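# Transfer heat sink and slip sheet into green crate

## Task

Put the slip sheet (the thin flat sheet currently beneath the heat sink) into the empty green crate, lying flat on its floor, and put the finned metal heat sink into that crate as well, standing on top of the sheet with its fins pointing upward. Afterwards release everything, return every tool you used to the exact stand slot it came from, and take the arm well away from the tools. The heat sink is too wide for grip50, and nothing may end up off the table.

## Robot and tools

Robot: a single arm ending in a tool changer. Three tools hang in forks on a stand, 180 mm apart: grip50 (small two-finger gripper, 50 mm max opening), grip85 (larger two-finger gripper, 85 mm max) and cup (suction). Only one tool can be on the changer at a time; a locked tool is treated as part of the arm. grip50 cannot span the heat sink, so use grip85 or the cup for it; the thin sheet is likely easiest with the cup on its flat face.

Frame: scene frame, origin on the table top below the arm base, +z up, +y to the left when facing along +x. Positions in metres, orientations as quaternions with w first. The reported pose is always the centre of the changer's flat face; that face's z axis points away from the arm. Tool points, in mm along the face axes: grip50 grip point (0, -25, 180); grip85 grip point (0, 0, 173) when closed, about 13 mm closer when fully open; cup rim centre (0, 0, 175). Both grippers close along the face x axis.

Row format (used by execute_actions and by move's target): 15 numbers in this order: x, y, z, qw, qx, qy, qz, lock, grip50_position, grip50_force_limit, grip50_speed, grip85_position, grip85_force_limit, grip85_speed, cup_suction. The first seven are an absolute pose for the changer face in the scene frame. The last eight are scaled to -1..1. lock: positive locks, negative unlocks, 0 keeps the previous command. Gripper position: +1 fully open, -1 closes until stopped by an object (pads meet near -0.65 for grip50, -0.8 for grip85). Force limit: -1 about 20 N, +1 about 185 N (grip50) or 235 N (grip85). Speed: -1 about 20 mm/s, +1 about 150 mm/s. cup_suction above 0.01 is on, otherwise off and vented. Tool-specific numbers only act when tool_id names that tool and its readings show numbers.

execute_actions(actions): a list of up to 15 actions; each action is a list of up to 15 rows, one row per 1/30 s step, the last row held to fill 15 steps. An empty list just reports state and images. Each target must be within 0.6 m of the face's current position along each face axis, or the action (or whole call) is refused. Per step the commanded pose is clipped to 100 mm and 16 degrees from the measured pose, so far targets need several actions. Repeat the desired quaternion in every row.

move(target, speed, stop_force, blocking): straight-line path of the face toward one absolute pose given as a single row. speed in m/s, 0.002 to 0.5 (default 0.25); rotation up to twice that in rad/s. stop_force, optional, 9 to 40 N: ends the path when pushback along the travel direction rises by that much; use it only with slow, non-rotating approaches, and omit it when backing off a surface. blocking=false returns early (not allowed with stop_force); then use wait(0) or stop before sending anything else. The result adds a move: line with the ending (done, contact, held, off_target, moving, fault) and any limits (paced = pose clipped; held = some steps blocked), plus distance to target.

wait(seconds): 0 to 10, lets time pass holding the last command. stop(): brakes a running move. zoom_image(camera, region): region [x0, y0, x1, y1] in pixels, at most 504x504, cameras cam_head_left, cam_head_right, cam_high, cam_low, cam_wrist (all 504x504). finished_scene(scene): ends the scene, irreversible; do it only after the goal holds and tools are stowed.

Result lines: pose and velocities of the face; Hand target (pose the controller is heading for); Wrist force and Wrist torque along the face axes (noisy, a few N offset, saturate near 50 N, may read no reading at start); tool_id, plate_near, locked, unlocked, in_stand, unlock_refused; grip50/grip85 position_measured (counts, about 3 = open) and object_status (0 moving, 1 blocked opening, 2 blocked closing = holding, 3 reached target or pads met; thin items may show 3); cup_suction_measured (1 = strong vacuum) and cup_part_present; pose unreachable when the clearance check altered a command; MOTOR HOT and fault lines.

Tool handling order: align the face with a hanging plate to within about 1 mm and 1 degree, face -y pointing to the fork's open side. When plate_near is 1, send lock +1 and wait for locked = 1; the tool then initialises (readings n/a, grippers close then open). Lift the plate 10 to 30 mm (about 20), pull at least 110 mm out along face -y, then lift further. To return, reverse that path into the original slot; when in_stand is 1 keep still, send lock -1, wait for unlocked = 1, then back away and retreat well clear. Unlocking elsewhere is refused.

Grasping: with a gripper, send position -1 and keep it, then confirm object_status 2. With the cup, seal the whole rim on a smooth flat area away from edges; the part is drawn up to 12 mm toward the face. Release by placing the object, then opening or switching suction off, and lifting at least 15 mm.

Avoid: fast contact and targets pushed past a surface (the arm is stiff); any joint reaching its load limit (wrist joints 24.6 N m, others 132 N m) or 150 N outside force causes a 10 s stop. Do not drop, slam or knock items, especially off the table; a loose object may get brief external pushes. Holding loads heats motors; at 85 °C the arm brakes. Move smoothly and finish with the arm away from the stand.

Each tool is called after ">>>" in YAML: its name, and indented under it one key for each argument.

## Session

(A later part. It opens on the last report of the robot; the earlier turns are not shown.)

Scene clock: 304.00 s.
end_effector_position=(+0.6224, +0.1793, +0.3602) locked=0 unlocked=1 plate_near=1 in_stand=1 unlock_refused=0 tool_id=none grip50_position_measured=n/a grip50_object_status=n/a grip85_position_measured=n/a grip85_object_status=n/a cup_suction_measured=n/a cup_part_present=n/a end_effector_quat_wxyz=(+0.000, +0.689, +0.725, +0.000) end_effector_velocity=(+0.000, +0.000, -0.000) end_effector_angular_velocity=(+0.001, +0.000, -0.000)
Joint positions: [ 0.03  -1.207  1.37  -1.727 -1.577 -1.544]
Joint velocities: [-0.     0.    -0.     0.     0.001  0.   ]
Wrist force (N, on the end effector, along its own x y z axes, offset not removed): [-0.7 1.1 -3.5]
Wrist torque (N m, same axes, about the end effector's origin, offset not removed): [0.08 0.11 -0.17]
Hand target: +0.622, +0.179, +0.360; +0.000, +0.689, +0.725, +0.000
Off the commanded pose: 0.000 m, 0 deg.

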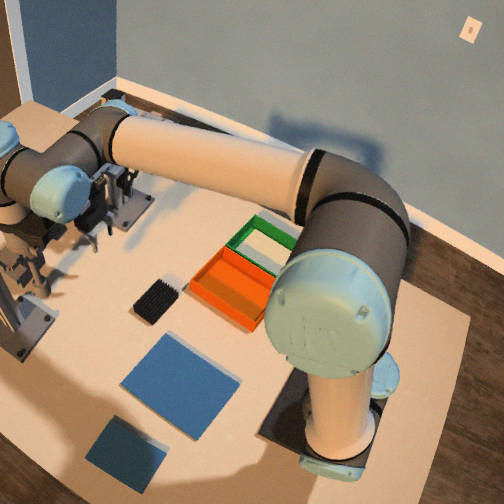

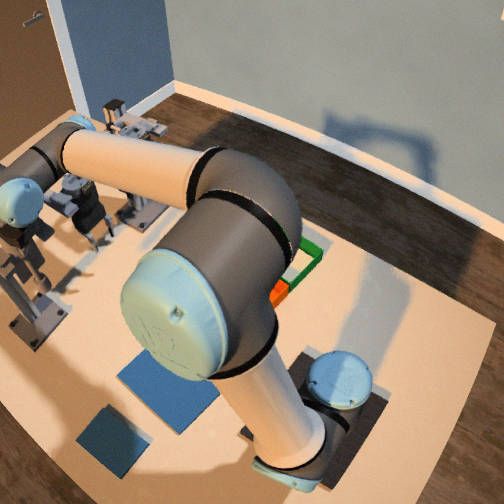

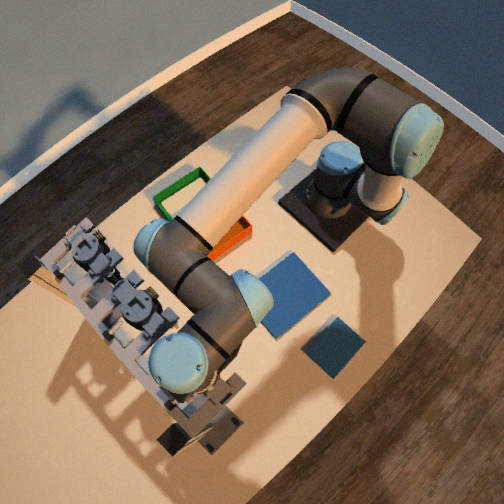

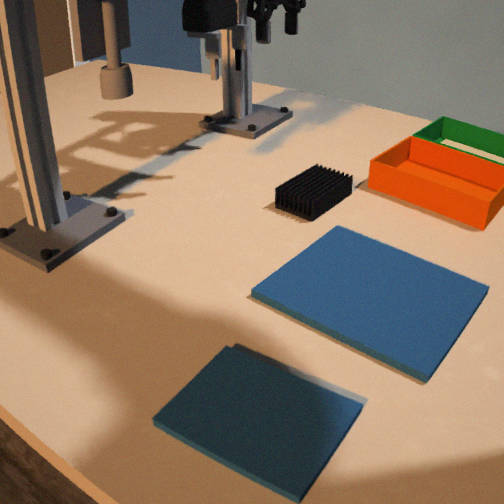

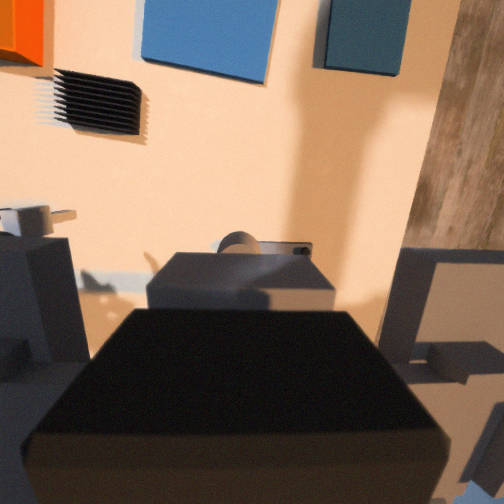

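>>> move:
  target: [0.6224,0.1793,0.388,0,0.6889,0.7249,0,0,1,0,0,1,0,0,0]
  speed: 0.04

>>> move:
  target: [0.641,-0.1805,0.388,0,0.6889,0.7249,0,0,1,0,0,1,0,0,0]
  speed: 0.2

>>> move:
  target: [0.641,-0.1805,0.373,0,0.6889,0.7249,0,0,1,0,0,1,0,0,0]
  speed: 0.02

>>> move:
  target: [0.641,-0.1805,0.3601,0,0.6889,0.7249,0,0,1,0,0,1,0,0,0]
  speed: 0.005
  stop_force: 10

>>> execute_actions:
  actions:
    - [[0.641,-0.1805,0.3601,0,0.6889,0.7249,0,1,1,0,0,1,0,0,0]]
    - [[0.641,-0.1805,0.3601,0,0.6889,0.7249,0,1,1,0,0,1,0,0,0]]
    - [[0.641,-0.1805,0.3601,0,0.6889,0.7249,0,1,1,0,0,1,0,0,0]]

Scene clock: 312.13 s.
end_effector_position=(+0.6225, +0.1793, +0.3878) locked=0 unlocked=1 plate_near=0 in_stand=0 unlock_refused=0 tool_id=none grip50_position_measured=n/a grip50_object_status=n/a grip85_position_measured=n/a grip85_object_status=n/a cup_suction_measured=n/a cup_part_present=n/a end_effector_quat_wxyz=(+0.000, +0.689, +0.725, +0.000) end_effector_velocity=(+0.000, +0.000, +0.002) end_effector_angular_velocity=(-0.000, -0.000, -0.000)
Joint positions: [ 0.03  -1.215  1.31  -1.659 -1.577 -1.544]
Joint velocities: [ 0.    -0.    -0.005  0.005 -0.     0.   ]
Wrist force (N, on the end effector, along its own x y z axes, offset not removed): [-0.9 0.2 -2.6]
Wrist torque (N m, same axes, about the end effector's origin, offset not removed): [0.01 0.17 -0.25]
Hand target: +0.622, +0.179, +0.388; +0.000, +0.689, +0.725, +0.000
Off the commanded pose: 0.000 m, 0 deg.
move: done

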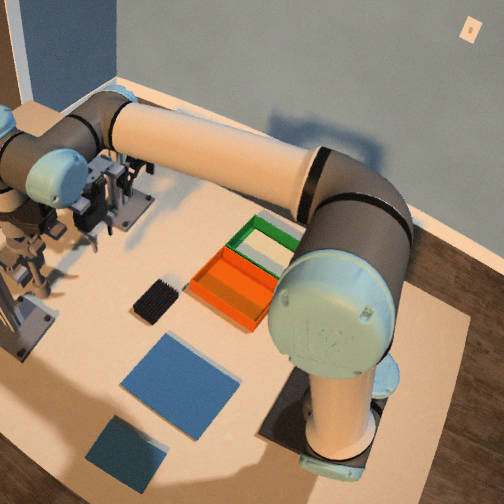

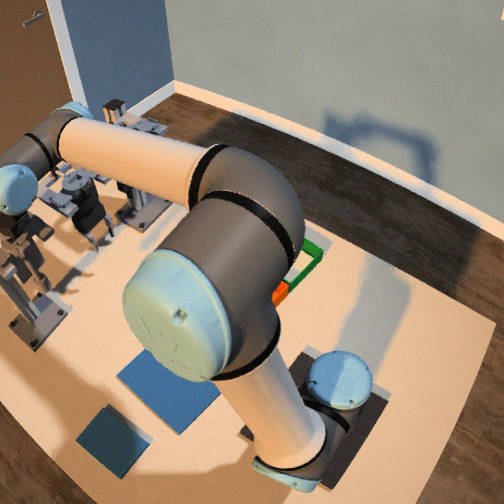

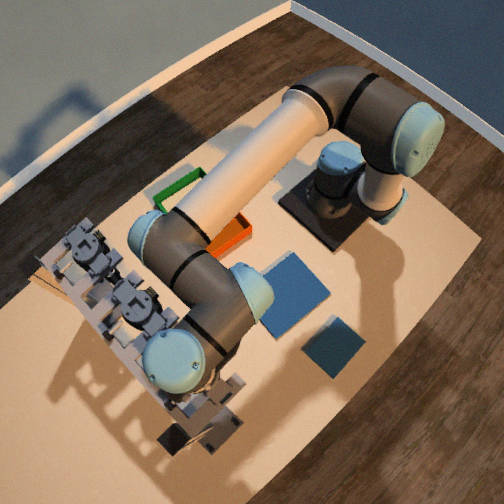

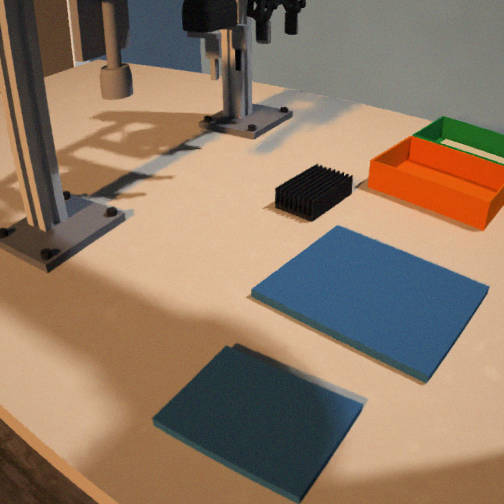

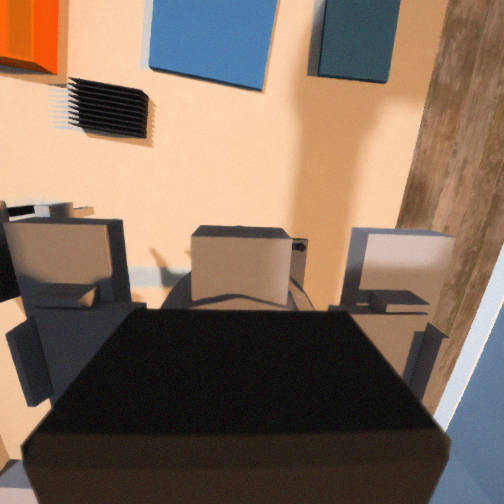

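Scene clock: 314.50 s.
end_effector_position=(+0.6408, -0.1803, +0.3880) locked=0 unlocked=1 plate_near=0 in_stand=0 unlock_refused=0 tool_id=none grip50_position_measured=n/a grip50_object_status=n/a grip85_position_measured=n/a grip85_object_status=n/a cup_suction_measured=n/a cup_part_present=n/a end_effector_quat_wxyz=(-0.000, +0.689, +0.725, +0.000) end_effector_velocity=(+0.000, -0.002, -0.000) end_effector_angular_velocity=(+0.001, +0.001, +0.000)
Joint positions: [-0.517 -1.175  1.249 -1.641 -1.578 -2.091]
Joint velocities: [-0.002  0.003 -0.004  0.002  0.    -0.002]
Wrist force (N, on the end effector, along its own x y z axes, offset not removed): [0.2 1.2 -2.4]
Wrist torque (N m, same axes, about the end effector's origin, offset not removed): [0.18 0.08 -0.07]
Hand target: +0.641, -0.180, +0.388; -0.000, +0.689, +0.725, +0.000
Off the commanded pose: 0.000 m, 0 deg.
move: done

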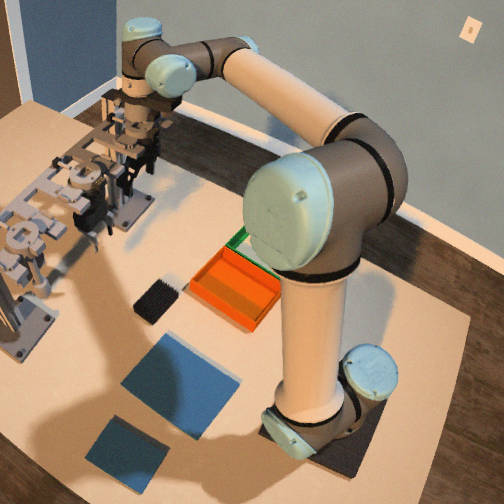

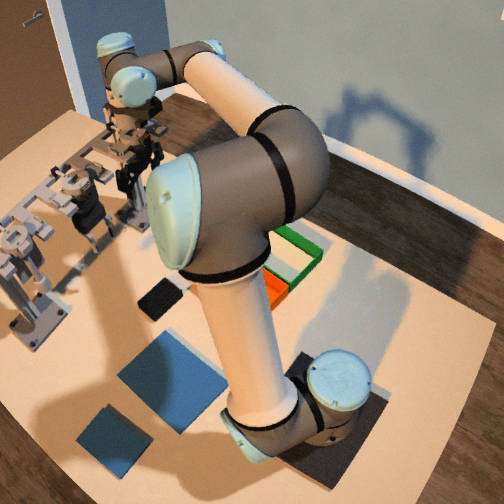

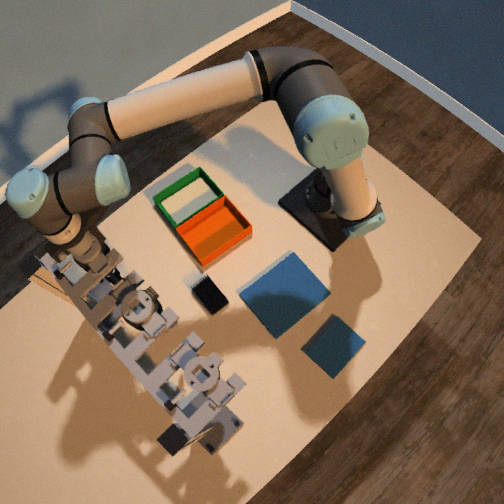

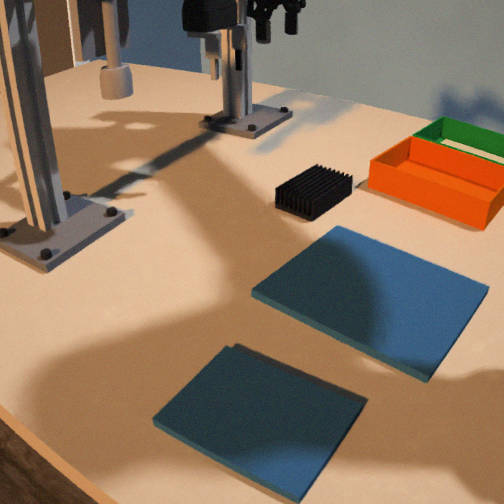

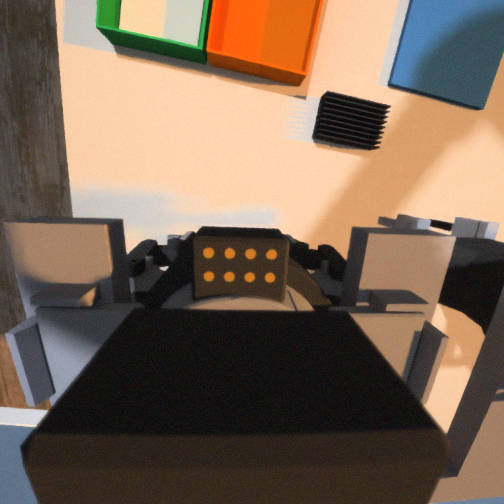

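Scene clock: 315.53 s.
end_effector_position=(+0.6410, -0.1805, +0.3732) locked=0 unlocked=1 plate_near=0 in_stand=0 unlock_refused=0 tool_id=none grip50_position_measured=n/a grip50_object_status=n/a grip85_position_measured=n/a grip85_object_status=n/a cup_suction_measured=n/a cup_part_present=n/a end_effector_quat_wxyz=(-0.000, +0.689, +0.725, +0.000) end_effector_velocity=(+0.000, -0.000, -0.002) end_effector_angular_velocity=(+0.000, -0.000, -0.000)
Joint positions: [-0.517 -1.172  1.282 -1.678 -1.579 -2.091]
Joint velocities: [-0.     0.001  0.004 -0.005  0.     0.   ]
Wrist force (N, on the end effector, along its own x y z axes, offset not removed): [0.6 0.6 -3.1]
Wrist torque (N m, same axes, about the end effector's origin, offset not removed): [0.09 -0.03 -0.19]
Hand target: +0.641, -0.180, +0.373; -0.000, +0.689, +0.725, -0.000
Off the commanded pose: 0.000 m, 0 deg.
move: done

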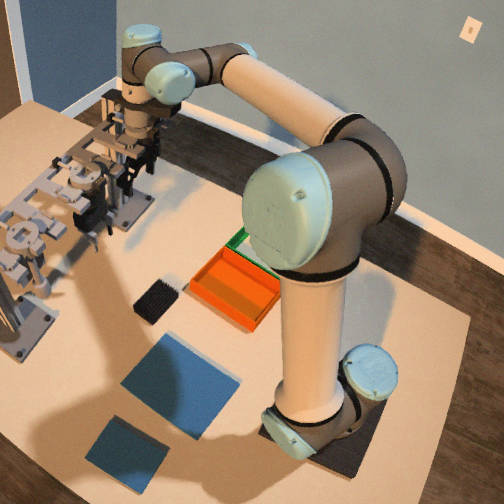

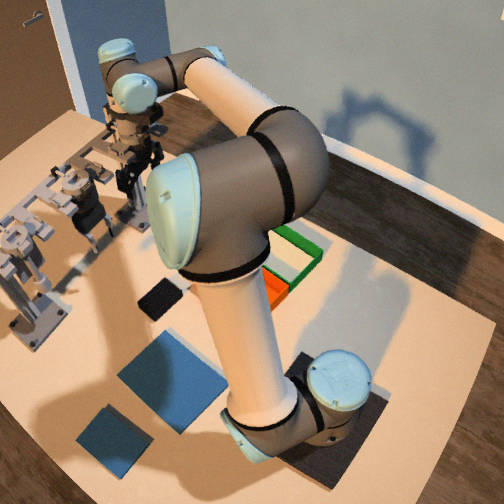

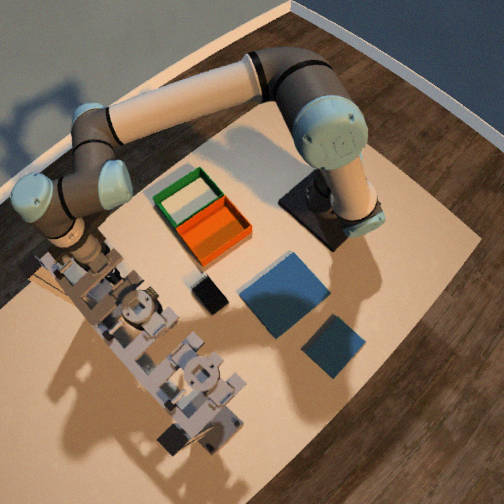

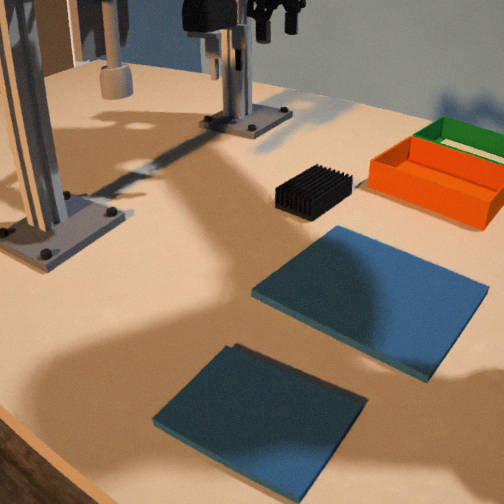

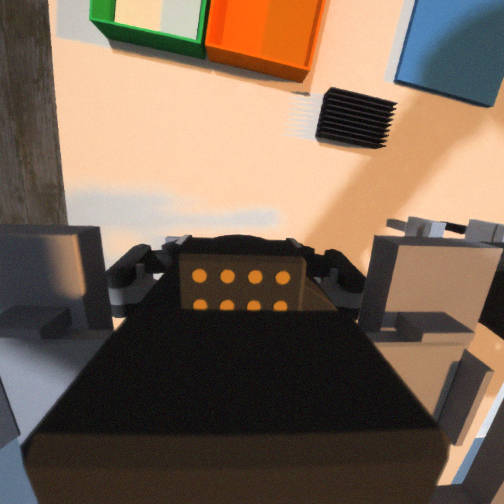

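Scene clock: 318.37 s.
end_effector_position=(+0.6410, -0.1805, +0.3602) locked=0 unlocked=1 plate_near=1 in_stand=1 unlock_refused=0 tool_id=none grip50_position_measured=n/a grip50_object_status=n/a grip85_position_measured=n/a grip85_object_status=n/a cup_suction_measured=n/a cup_part_present=n/a end_effector_quat_wxyz=(-0.000, +0.689, +0.725, -0.000) end_effector_velocity=(-0.000, -0.000, -0.001) end_effector_angular_velocity=(-0.001, +0.000, +0.000)
Joint positions: [-0.517 -1.168  1.31  -1.71  -1.579 -2.091]
Joint velocities: [-0.     0.     0.002 -0.003 -0.001 -0.   ]
Wrist force (N, on the end effector, along its own x y z axes, offset not removed): [-1.8 2.2 0.8]
Wrist torque (N m, same axes, about the end effector's origin, offset not removed): [0.29 0.13 -0.21]
Hand target: +0.641, -0.180, +0.360; -0.000, +0.689, +0.725, -0.000
Off the commanded pose: 0.000 m, 0 deg.
move: done

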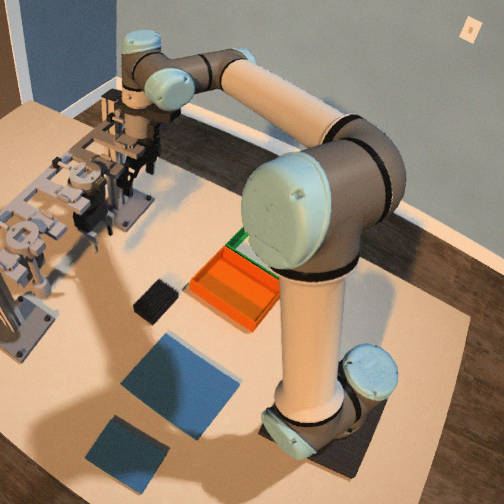

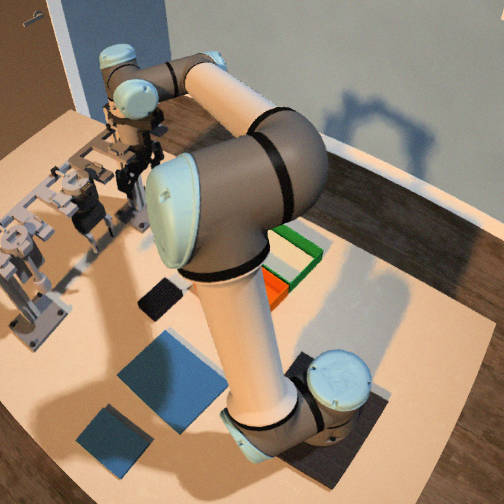

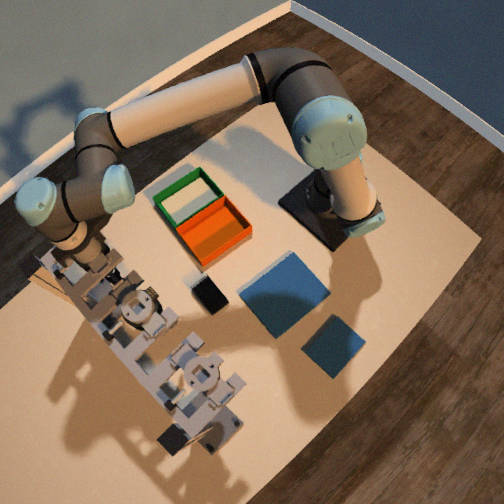

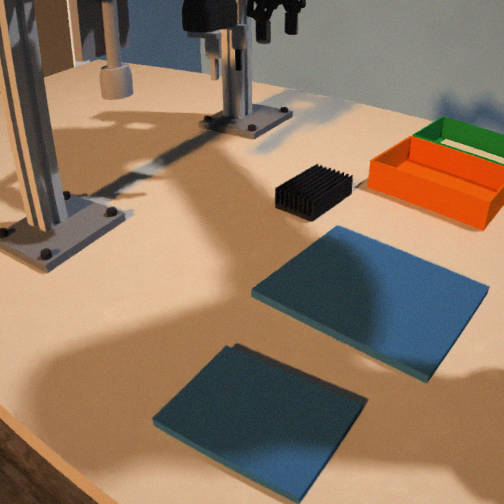

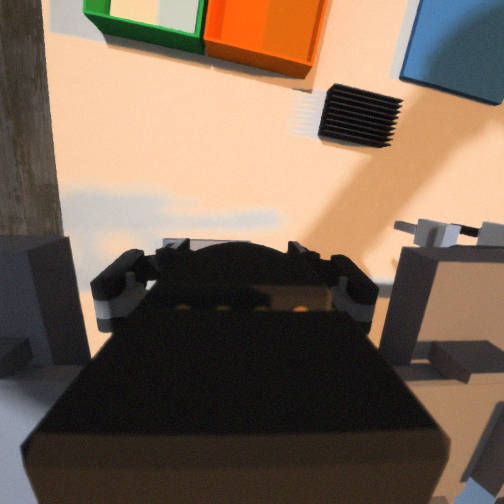

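Scene clock: 319.87 s.
end_effector_position=(+0.6410, -0.1805, +0.3601) locked=1 unlocked=0 plate_near=1 in_stand=1 unlock_refused=0 tool_id=grip85 grip50_position_measured=n/a grip50_object_status=n/a grip85_position_measured=n/a grip85_object_status=n/a cup_suction_measured=n/a cup_part_present=n/a end_effector_quat_wxyz=(-0.000, +0.689, +0.725, -0.000) end_effector_velocity=(-0.000, +0.000, +0.000) end_effector_angular_velocity=(-0.000, +0.000, +0.000)
Joint positions: [-0.517 -1.168  1.31  -1.71  -1.579 -2.091]
Joint velocities: [ 0.    -0.    -0.     0.001 -0.    -0.   ]
Wrist force (N, on the end effector, along its own x y z axes, offset not removed): [3.0 0.3 -5.2]
Wrist torque (N m, same axes, about the end effector's origin, offset not removed): [-0.06 -0.19 -0.29]
Hand target: +0.641, -0.181, +0.360; +0.000, +0.689, +0.725, +0.000
Off the commanded pose: 0.000 m, 0 deg.

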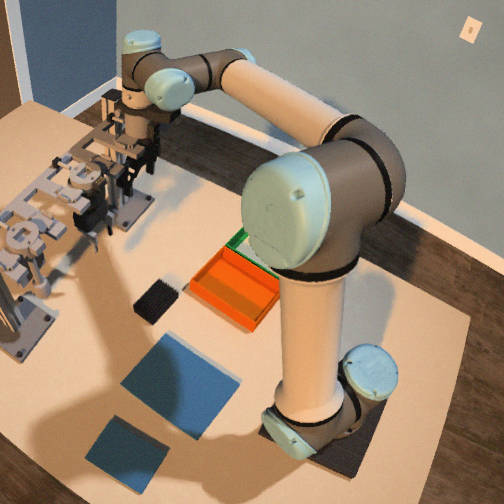

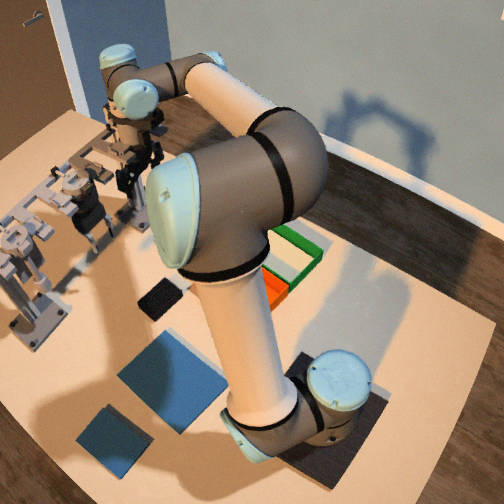

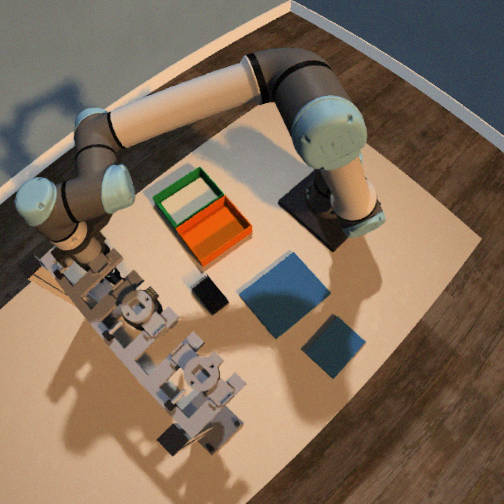

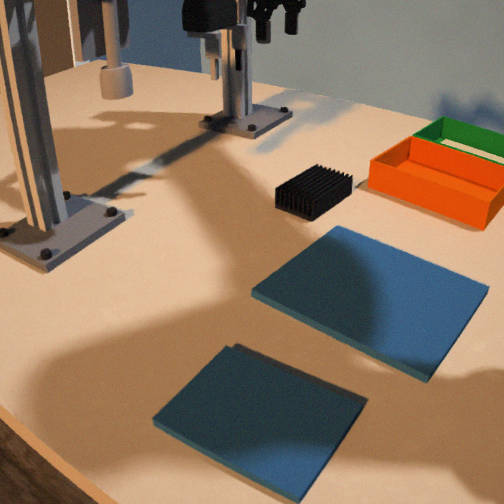

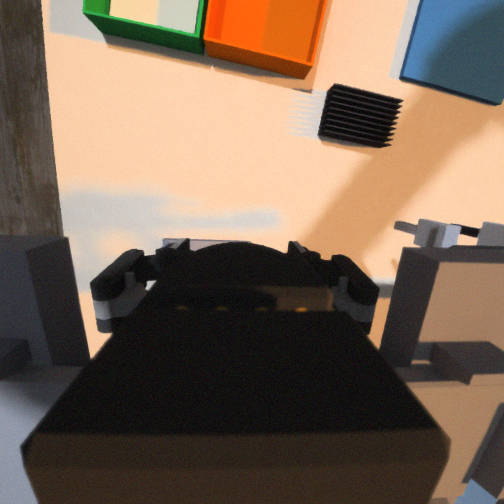

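>>> move:
  target: [0.641,-0.1805,0.38,0,0.6889,0.7249,0,0,1,0,0,1,-0.4,0,0]
  speed: 0.03

>>> move:
  target: [0.48,-0.1887,0.38,0,0.6889,0.7249,0,0,1,0,0,1,-0.4,0,0]
  speed: 0.12

>>> move:
  target: [0.48,-0.02,0.25,0,0.999,-0.0436,0,0,1,0,0,1,-0.4,0,0]
  speed: 0.3

Scene clock: 329.40 s.
end_effector_position=(+0.6410, -0.1805, +0.3798) locked=1 unlocked=0 plate_near=1 in_stand=0 unlock_refused=0 tool_id=grip85 grip50_position_measured=n/a grip50_object_status=n/a grip85_position_measured=3 grip85_object_status=3 cup_suction_measured=n/a cup_part_present=n/a end_effector_quat_wxyz=(+0.000, +0.689, +0.725, +0.000) end_effector_velocity=(+0.000, +0.000, +0.002) end_effector_angular_velocity=(+0.001, +0.000, +0.000)
Joint positions: [-0.517 -1.173  1.267 -1.662 -1.579 -2.091]
Joint velocities: [ 0.    -0.    -0.005  0.005  0.001 -0.   ]
Wrist force (N, on the end effector, along its own x y z axes, offset not removed): [0.2 -0.1 -3.7]
Wrist torque (N m, same axes, about the end effector's origin, offset not removed): [-0.02 -0.07 -0.22]
Hand target: +0.641, -0.181, +0.380; +0.000, +0.689, +0.725, +0.000
Off the commanded pose: 0.000 m, 0 deg.
move: done

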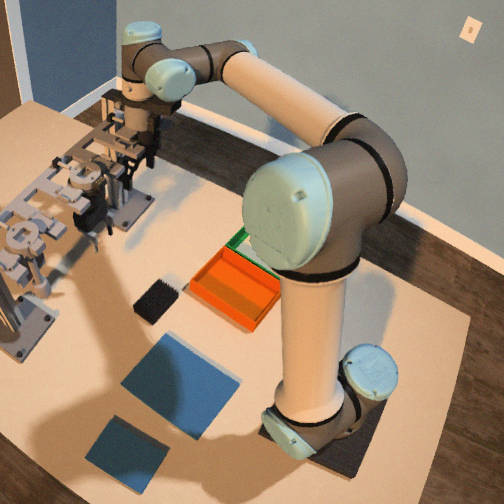

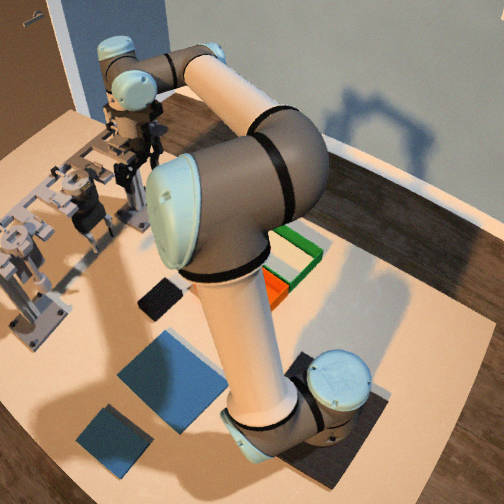

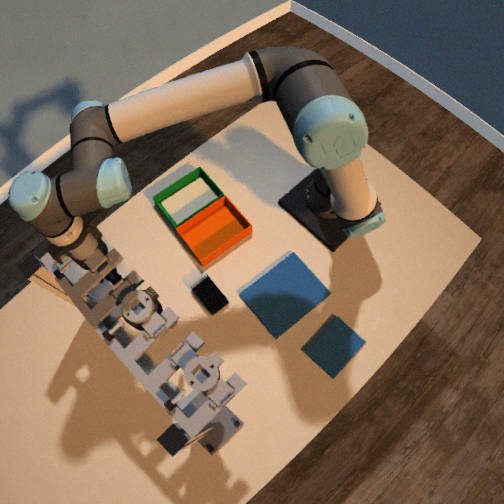

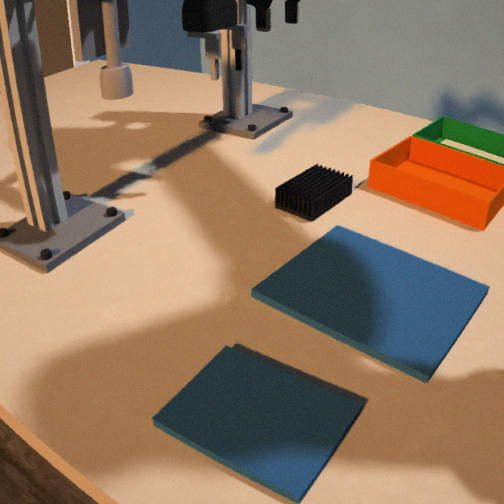

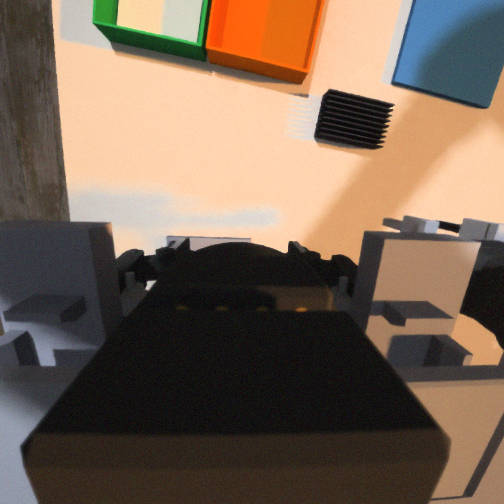

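Scene clock: 331.23 s.
end_effector_position=(+0.4802, -0.1886, +0.3801) locked=1 unlocked=0 plate_near=1 in_stand=0 unlock_refused=0 tool_id=grip85 grip50_position_measured=n/a grip50_object_status=n/a grip85_position_measured=3 grip85_object_status=3 cup_suction_measured=n/a cup_part_present=n/a end_effector_quat_wxyz=(-0.000, +0.689, +0.725, +0.000) end_effector_velocity=(-0.002, -0.000, +0.000) end_effector_angular_velocity=(+0.000, -0.000, +0.000)
Joint positions: [-0.674 -1.537  1.712 -1.745 -1.579 -2.248]
Joint velocities: [-0.003 -0.005  0.005 -0.     0.    -0.003]
Wrist force (N, on the end effector, along its own x y z axes, offset not removed): [-2.5 1.2 -2.3]
Wrist torque (N m, same axes, about the end effector's origin, offset not removed): [0.04 0.19 -0.27]
Hand target: +0.480, -0.189, +0.380; -0.000, +0.689, +0.725, +0.000
Off the commanded pose: 0.000 m, 0 deg.
move: done

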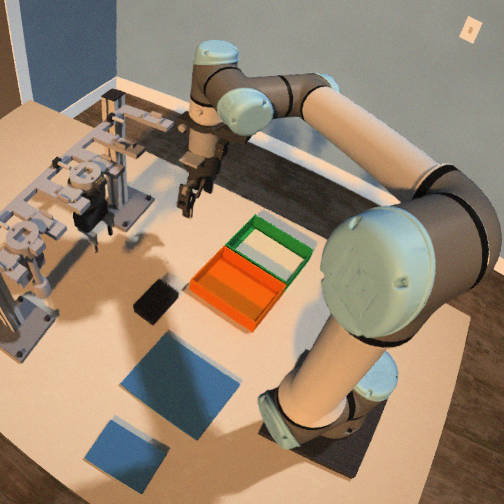

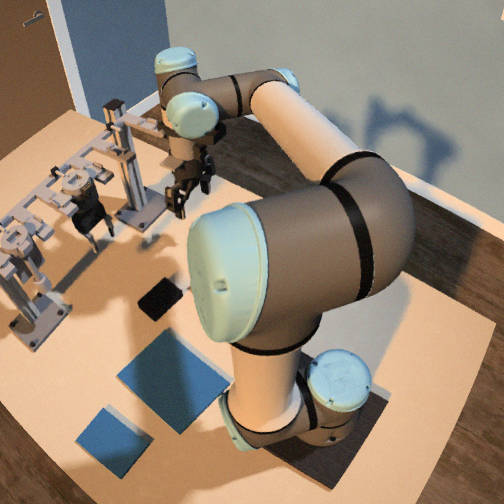

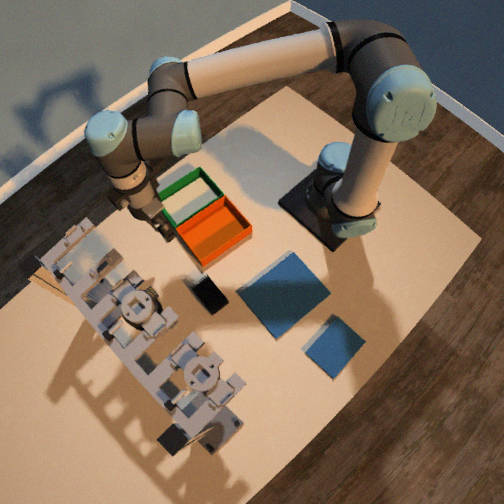

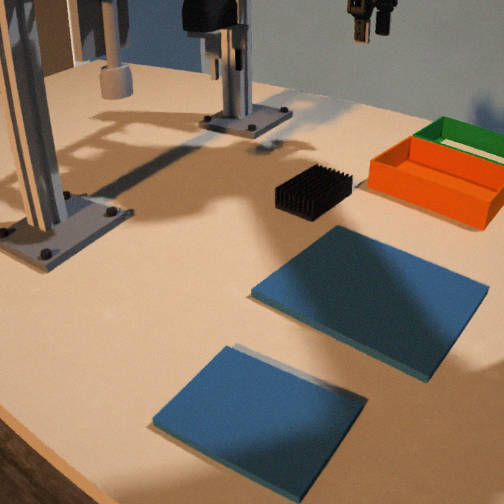

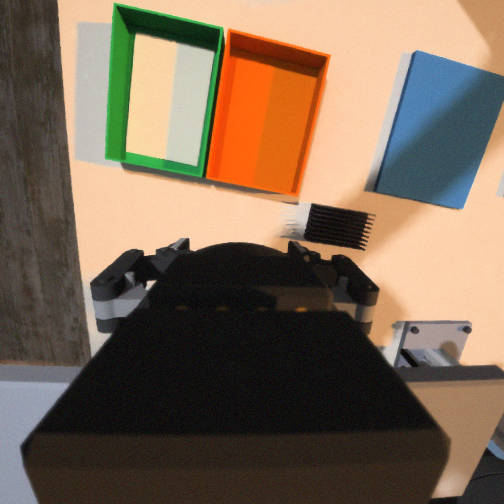

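Scene clock: 334.63 s.
end_effector_position=(+0.4798, -0.0200, +0.2502) locked=1 unlocked=0 plate_near=1 in_stand=0 unlock_refused=0 tool_id=grip85 grip50_position_measured=n/a grip50_object_status=n/a grip85_position_measured=3 grip85_object_status=3 cup_suction_measured=n/a cup_part_present=n/a end_effector_quat_wxyz=(+0.000, +0.999, -0.043, -0.000) end_effector_velocity=(+0.000, +0.001, -0.001) end_effector_angular_velocity=(-0.001, +0.000, -0.011)
Joint positions: [-0.364 -1.51   2.041 -2.098 -1.579 -0.23 ]
Joint velocities: [ 0.002  0.001  0.001 -0.002 -0.001  0.013]
Wrist force (N, on the end effector, along its own x y z axes, offset not removed): [0.4 0.4 -3.6]
Wrist torque (N m, same axes, about the end effector's origin, offset not removed): [-0.03 -0.02 -0.23]
Hand target: +0.480, -0.020, +0.250; +0.000, +0.999, -0.044, -0.000
Off the commanded pose: 0.000 m, 0 deg.
move: done

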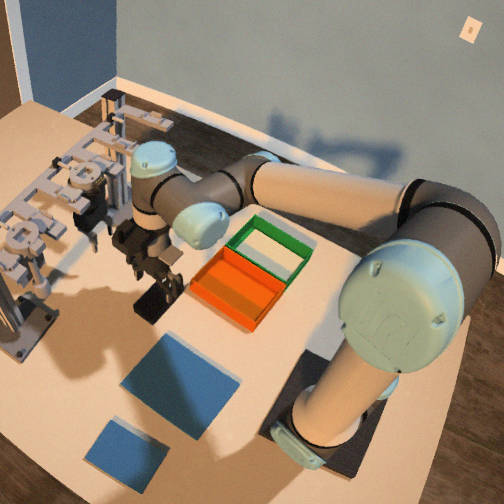

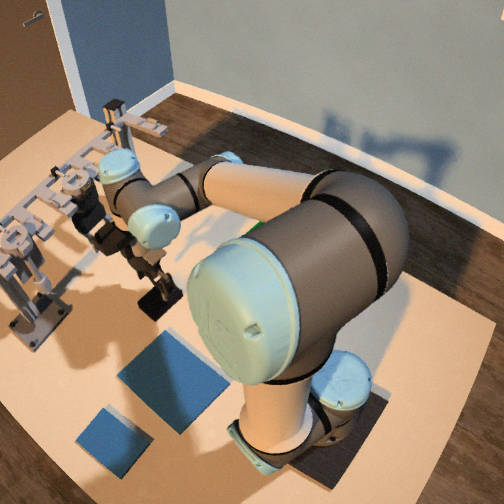

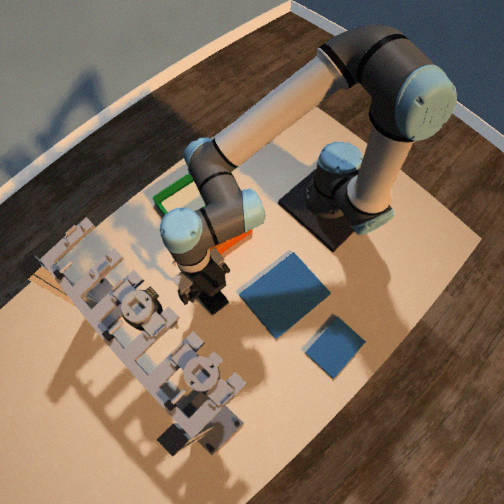

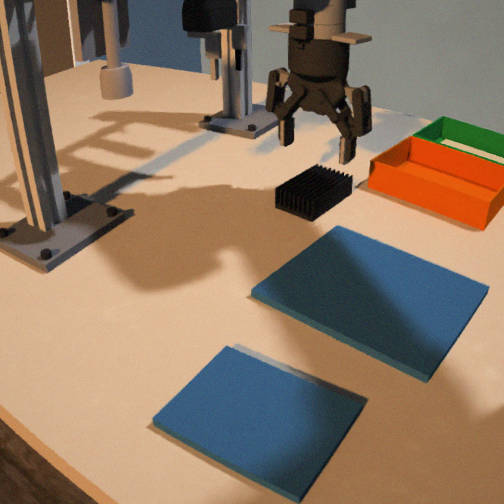

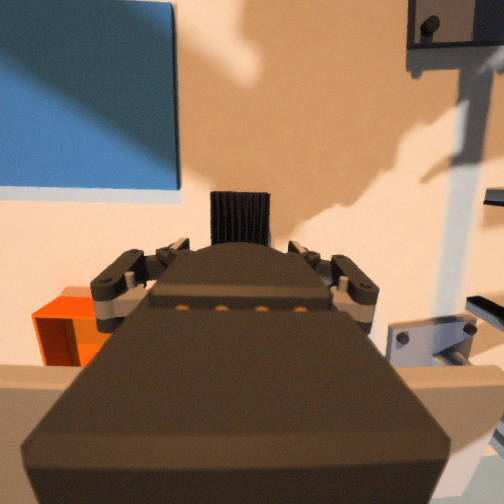

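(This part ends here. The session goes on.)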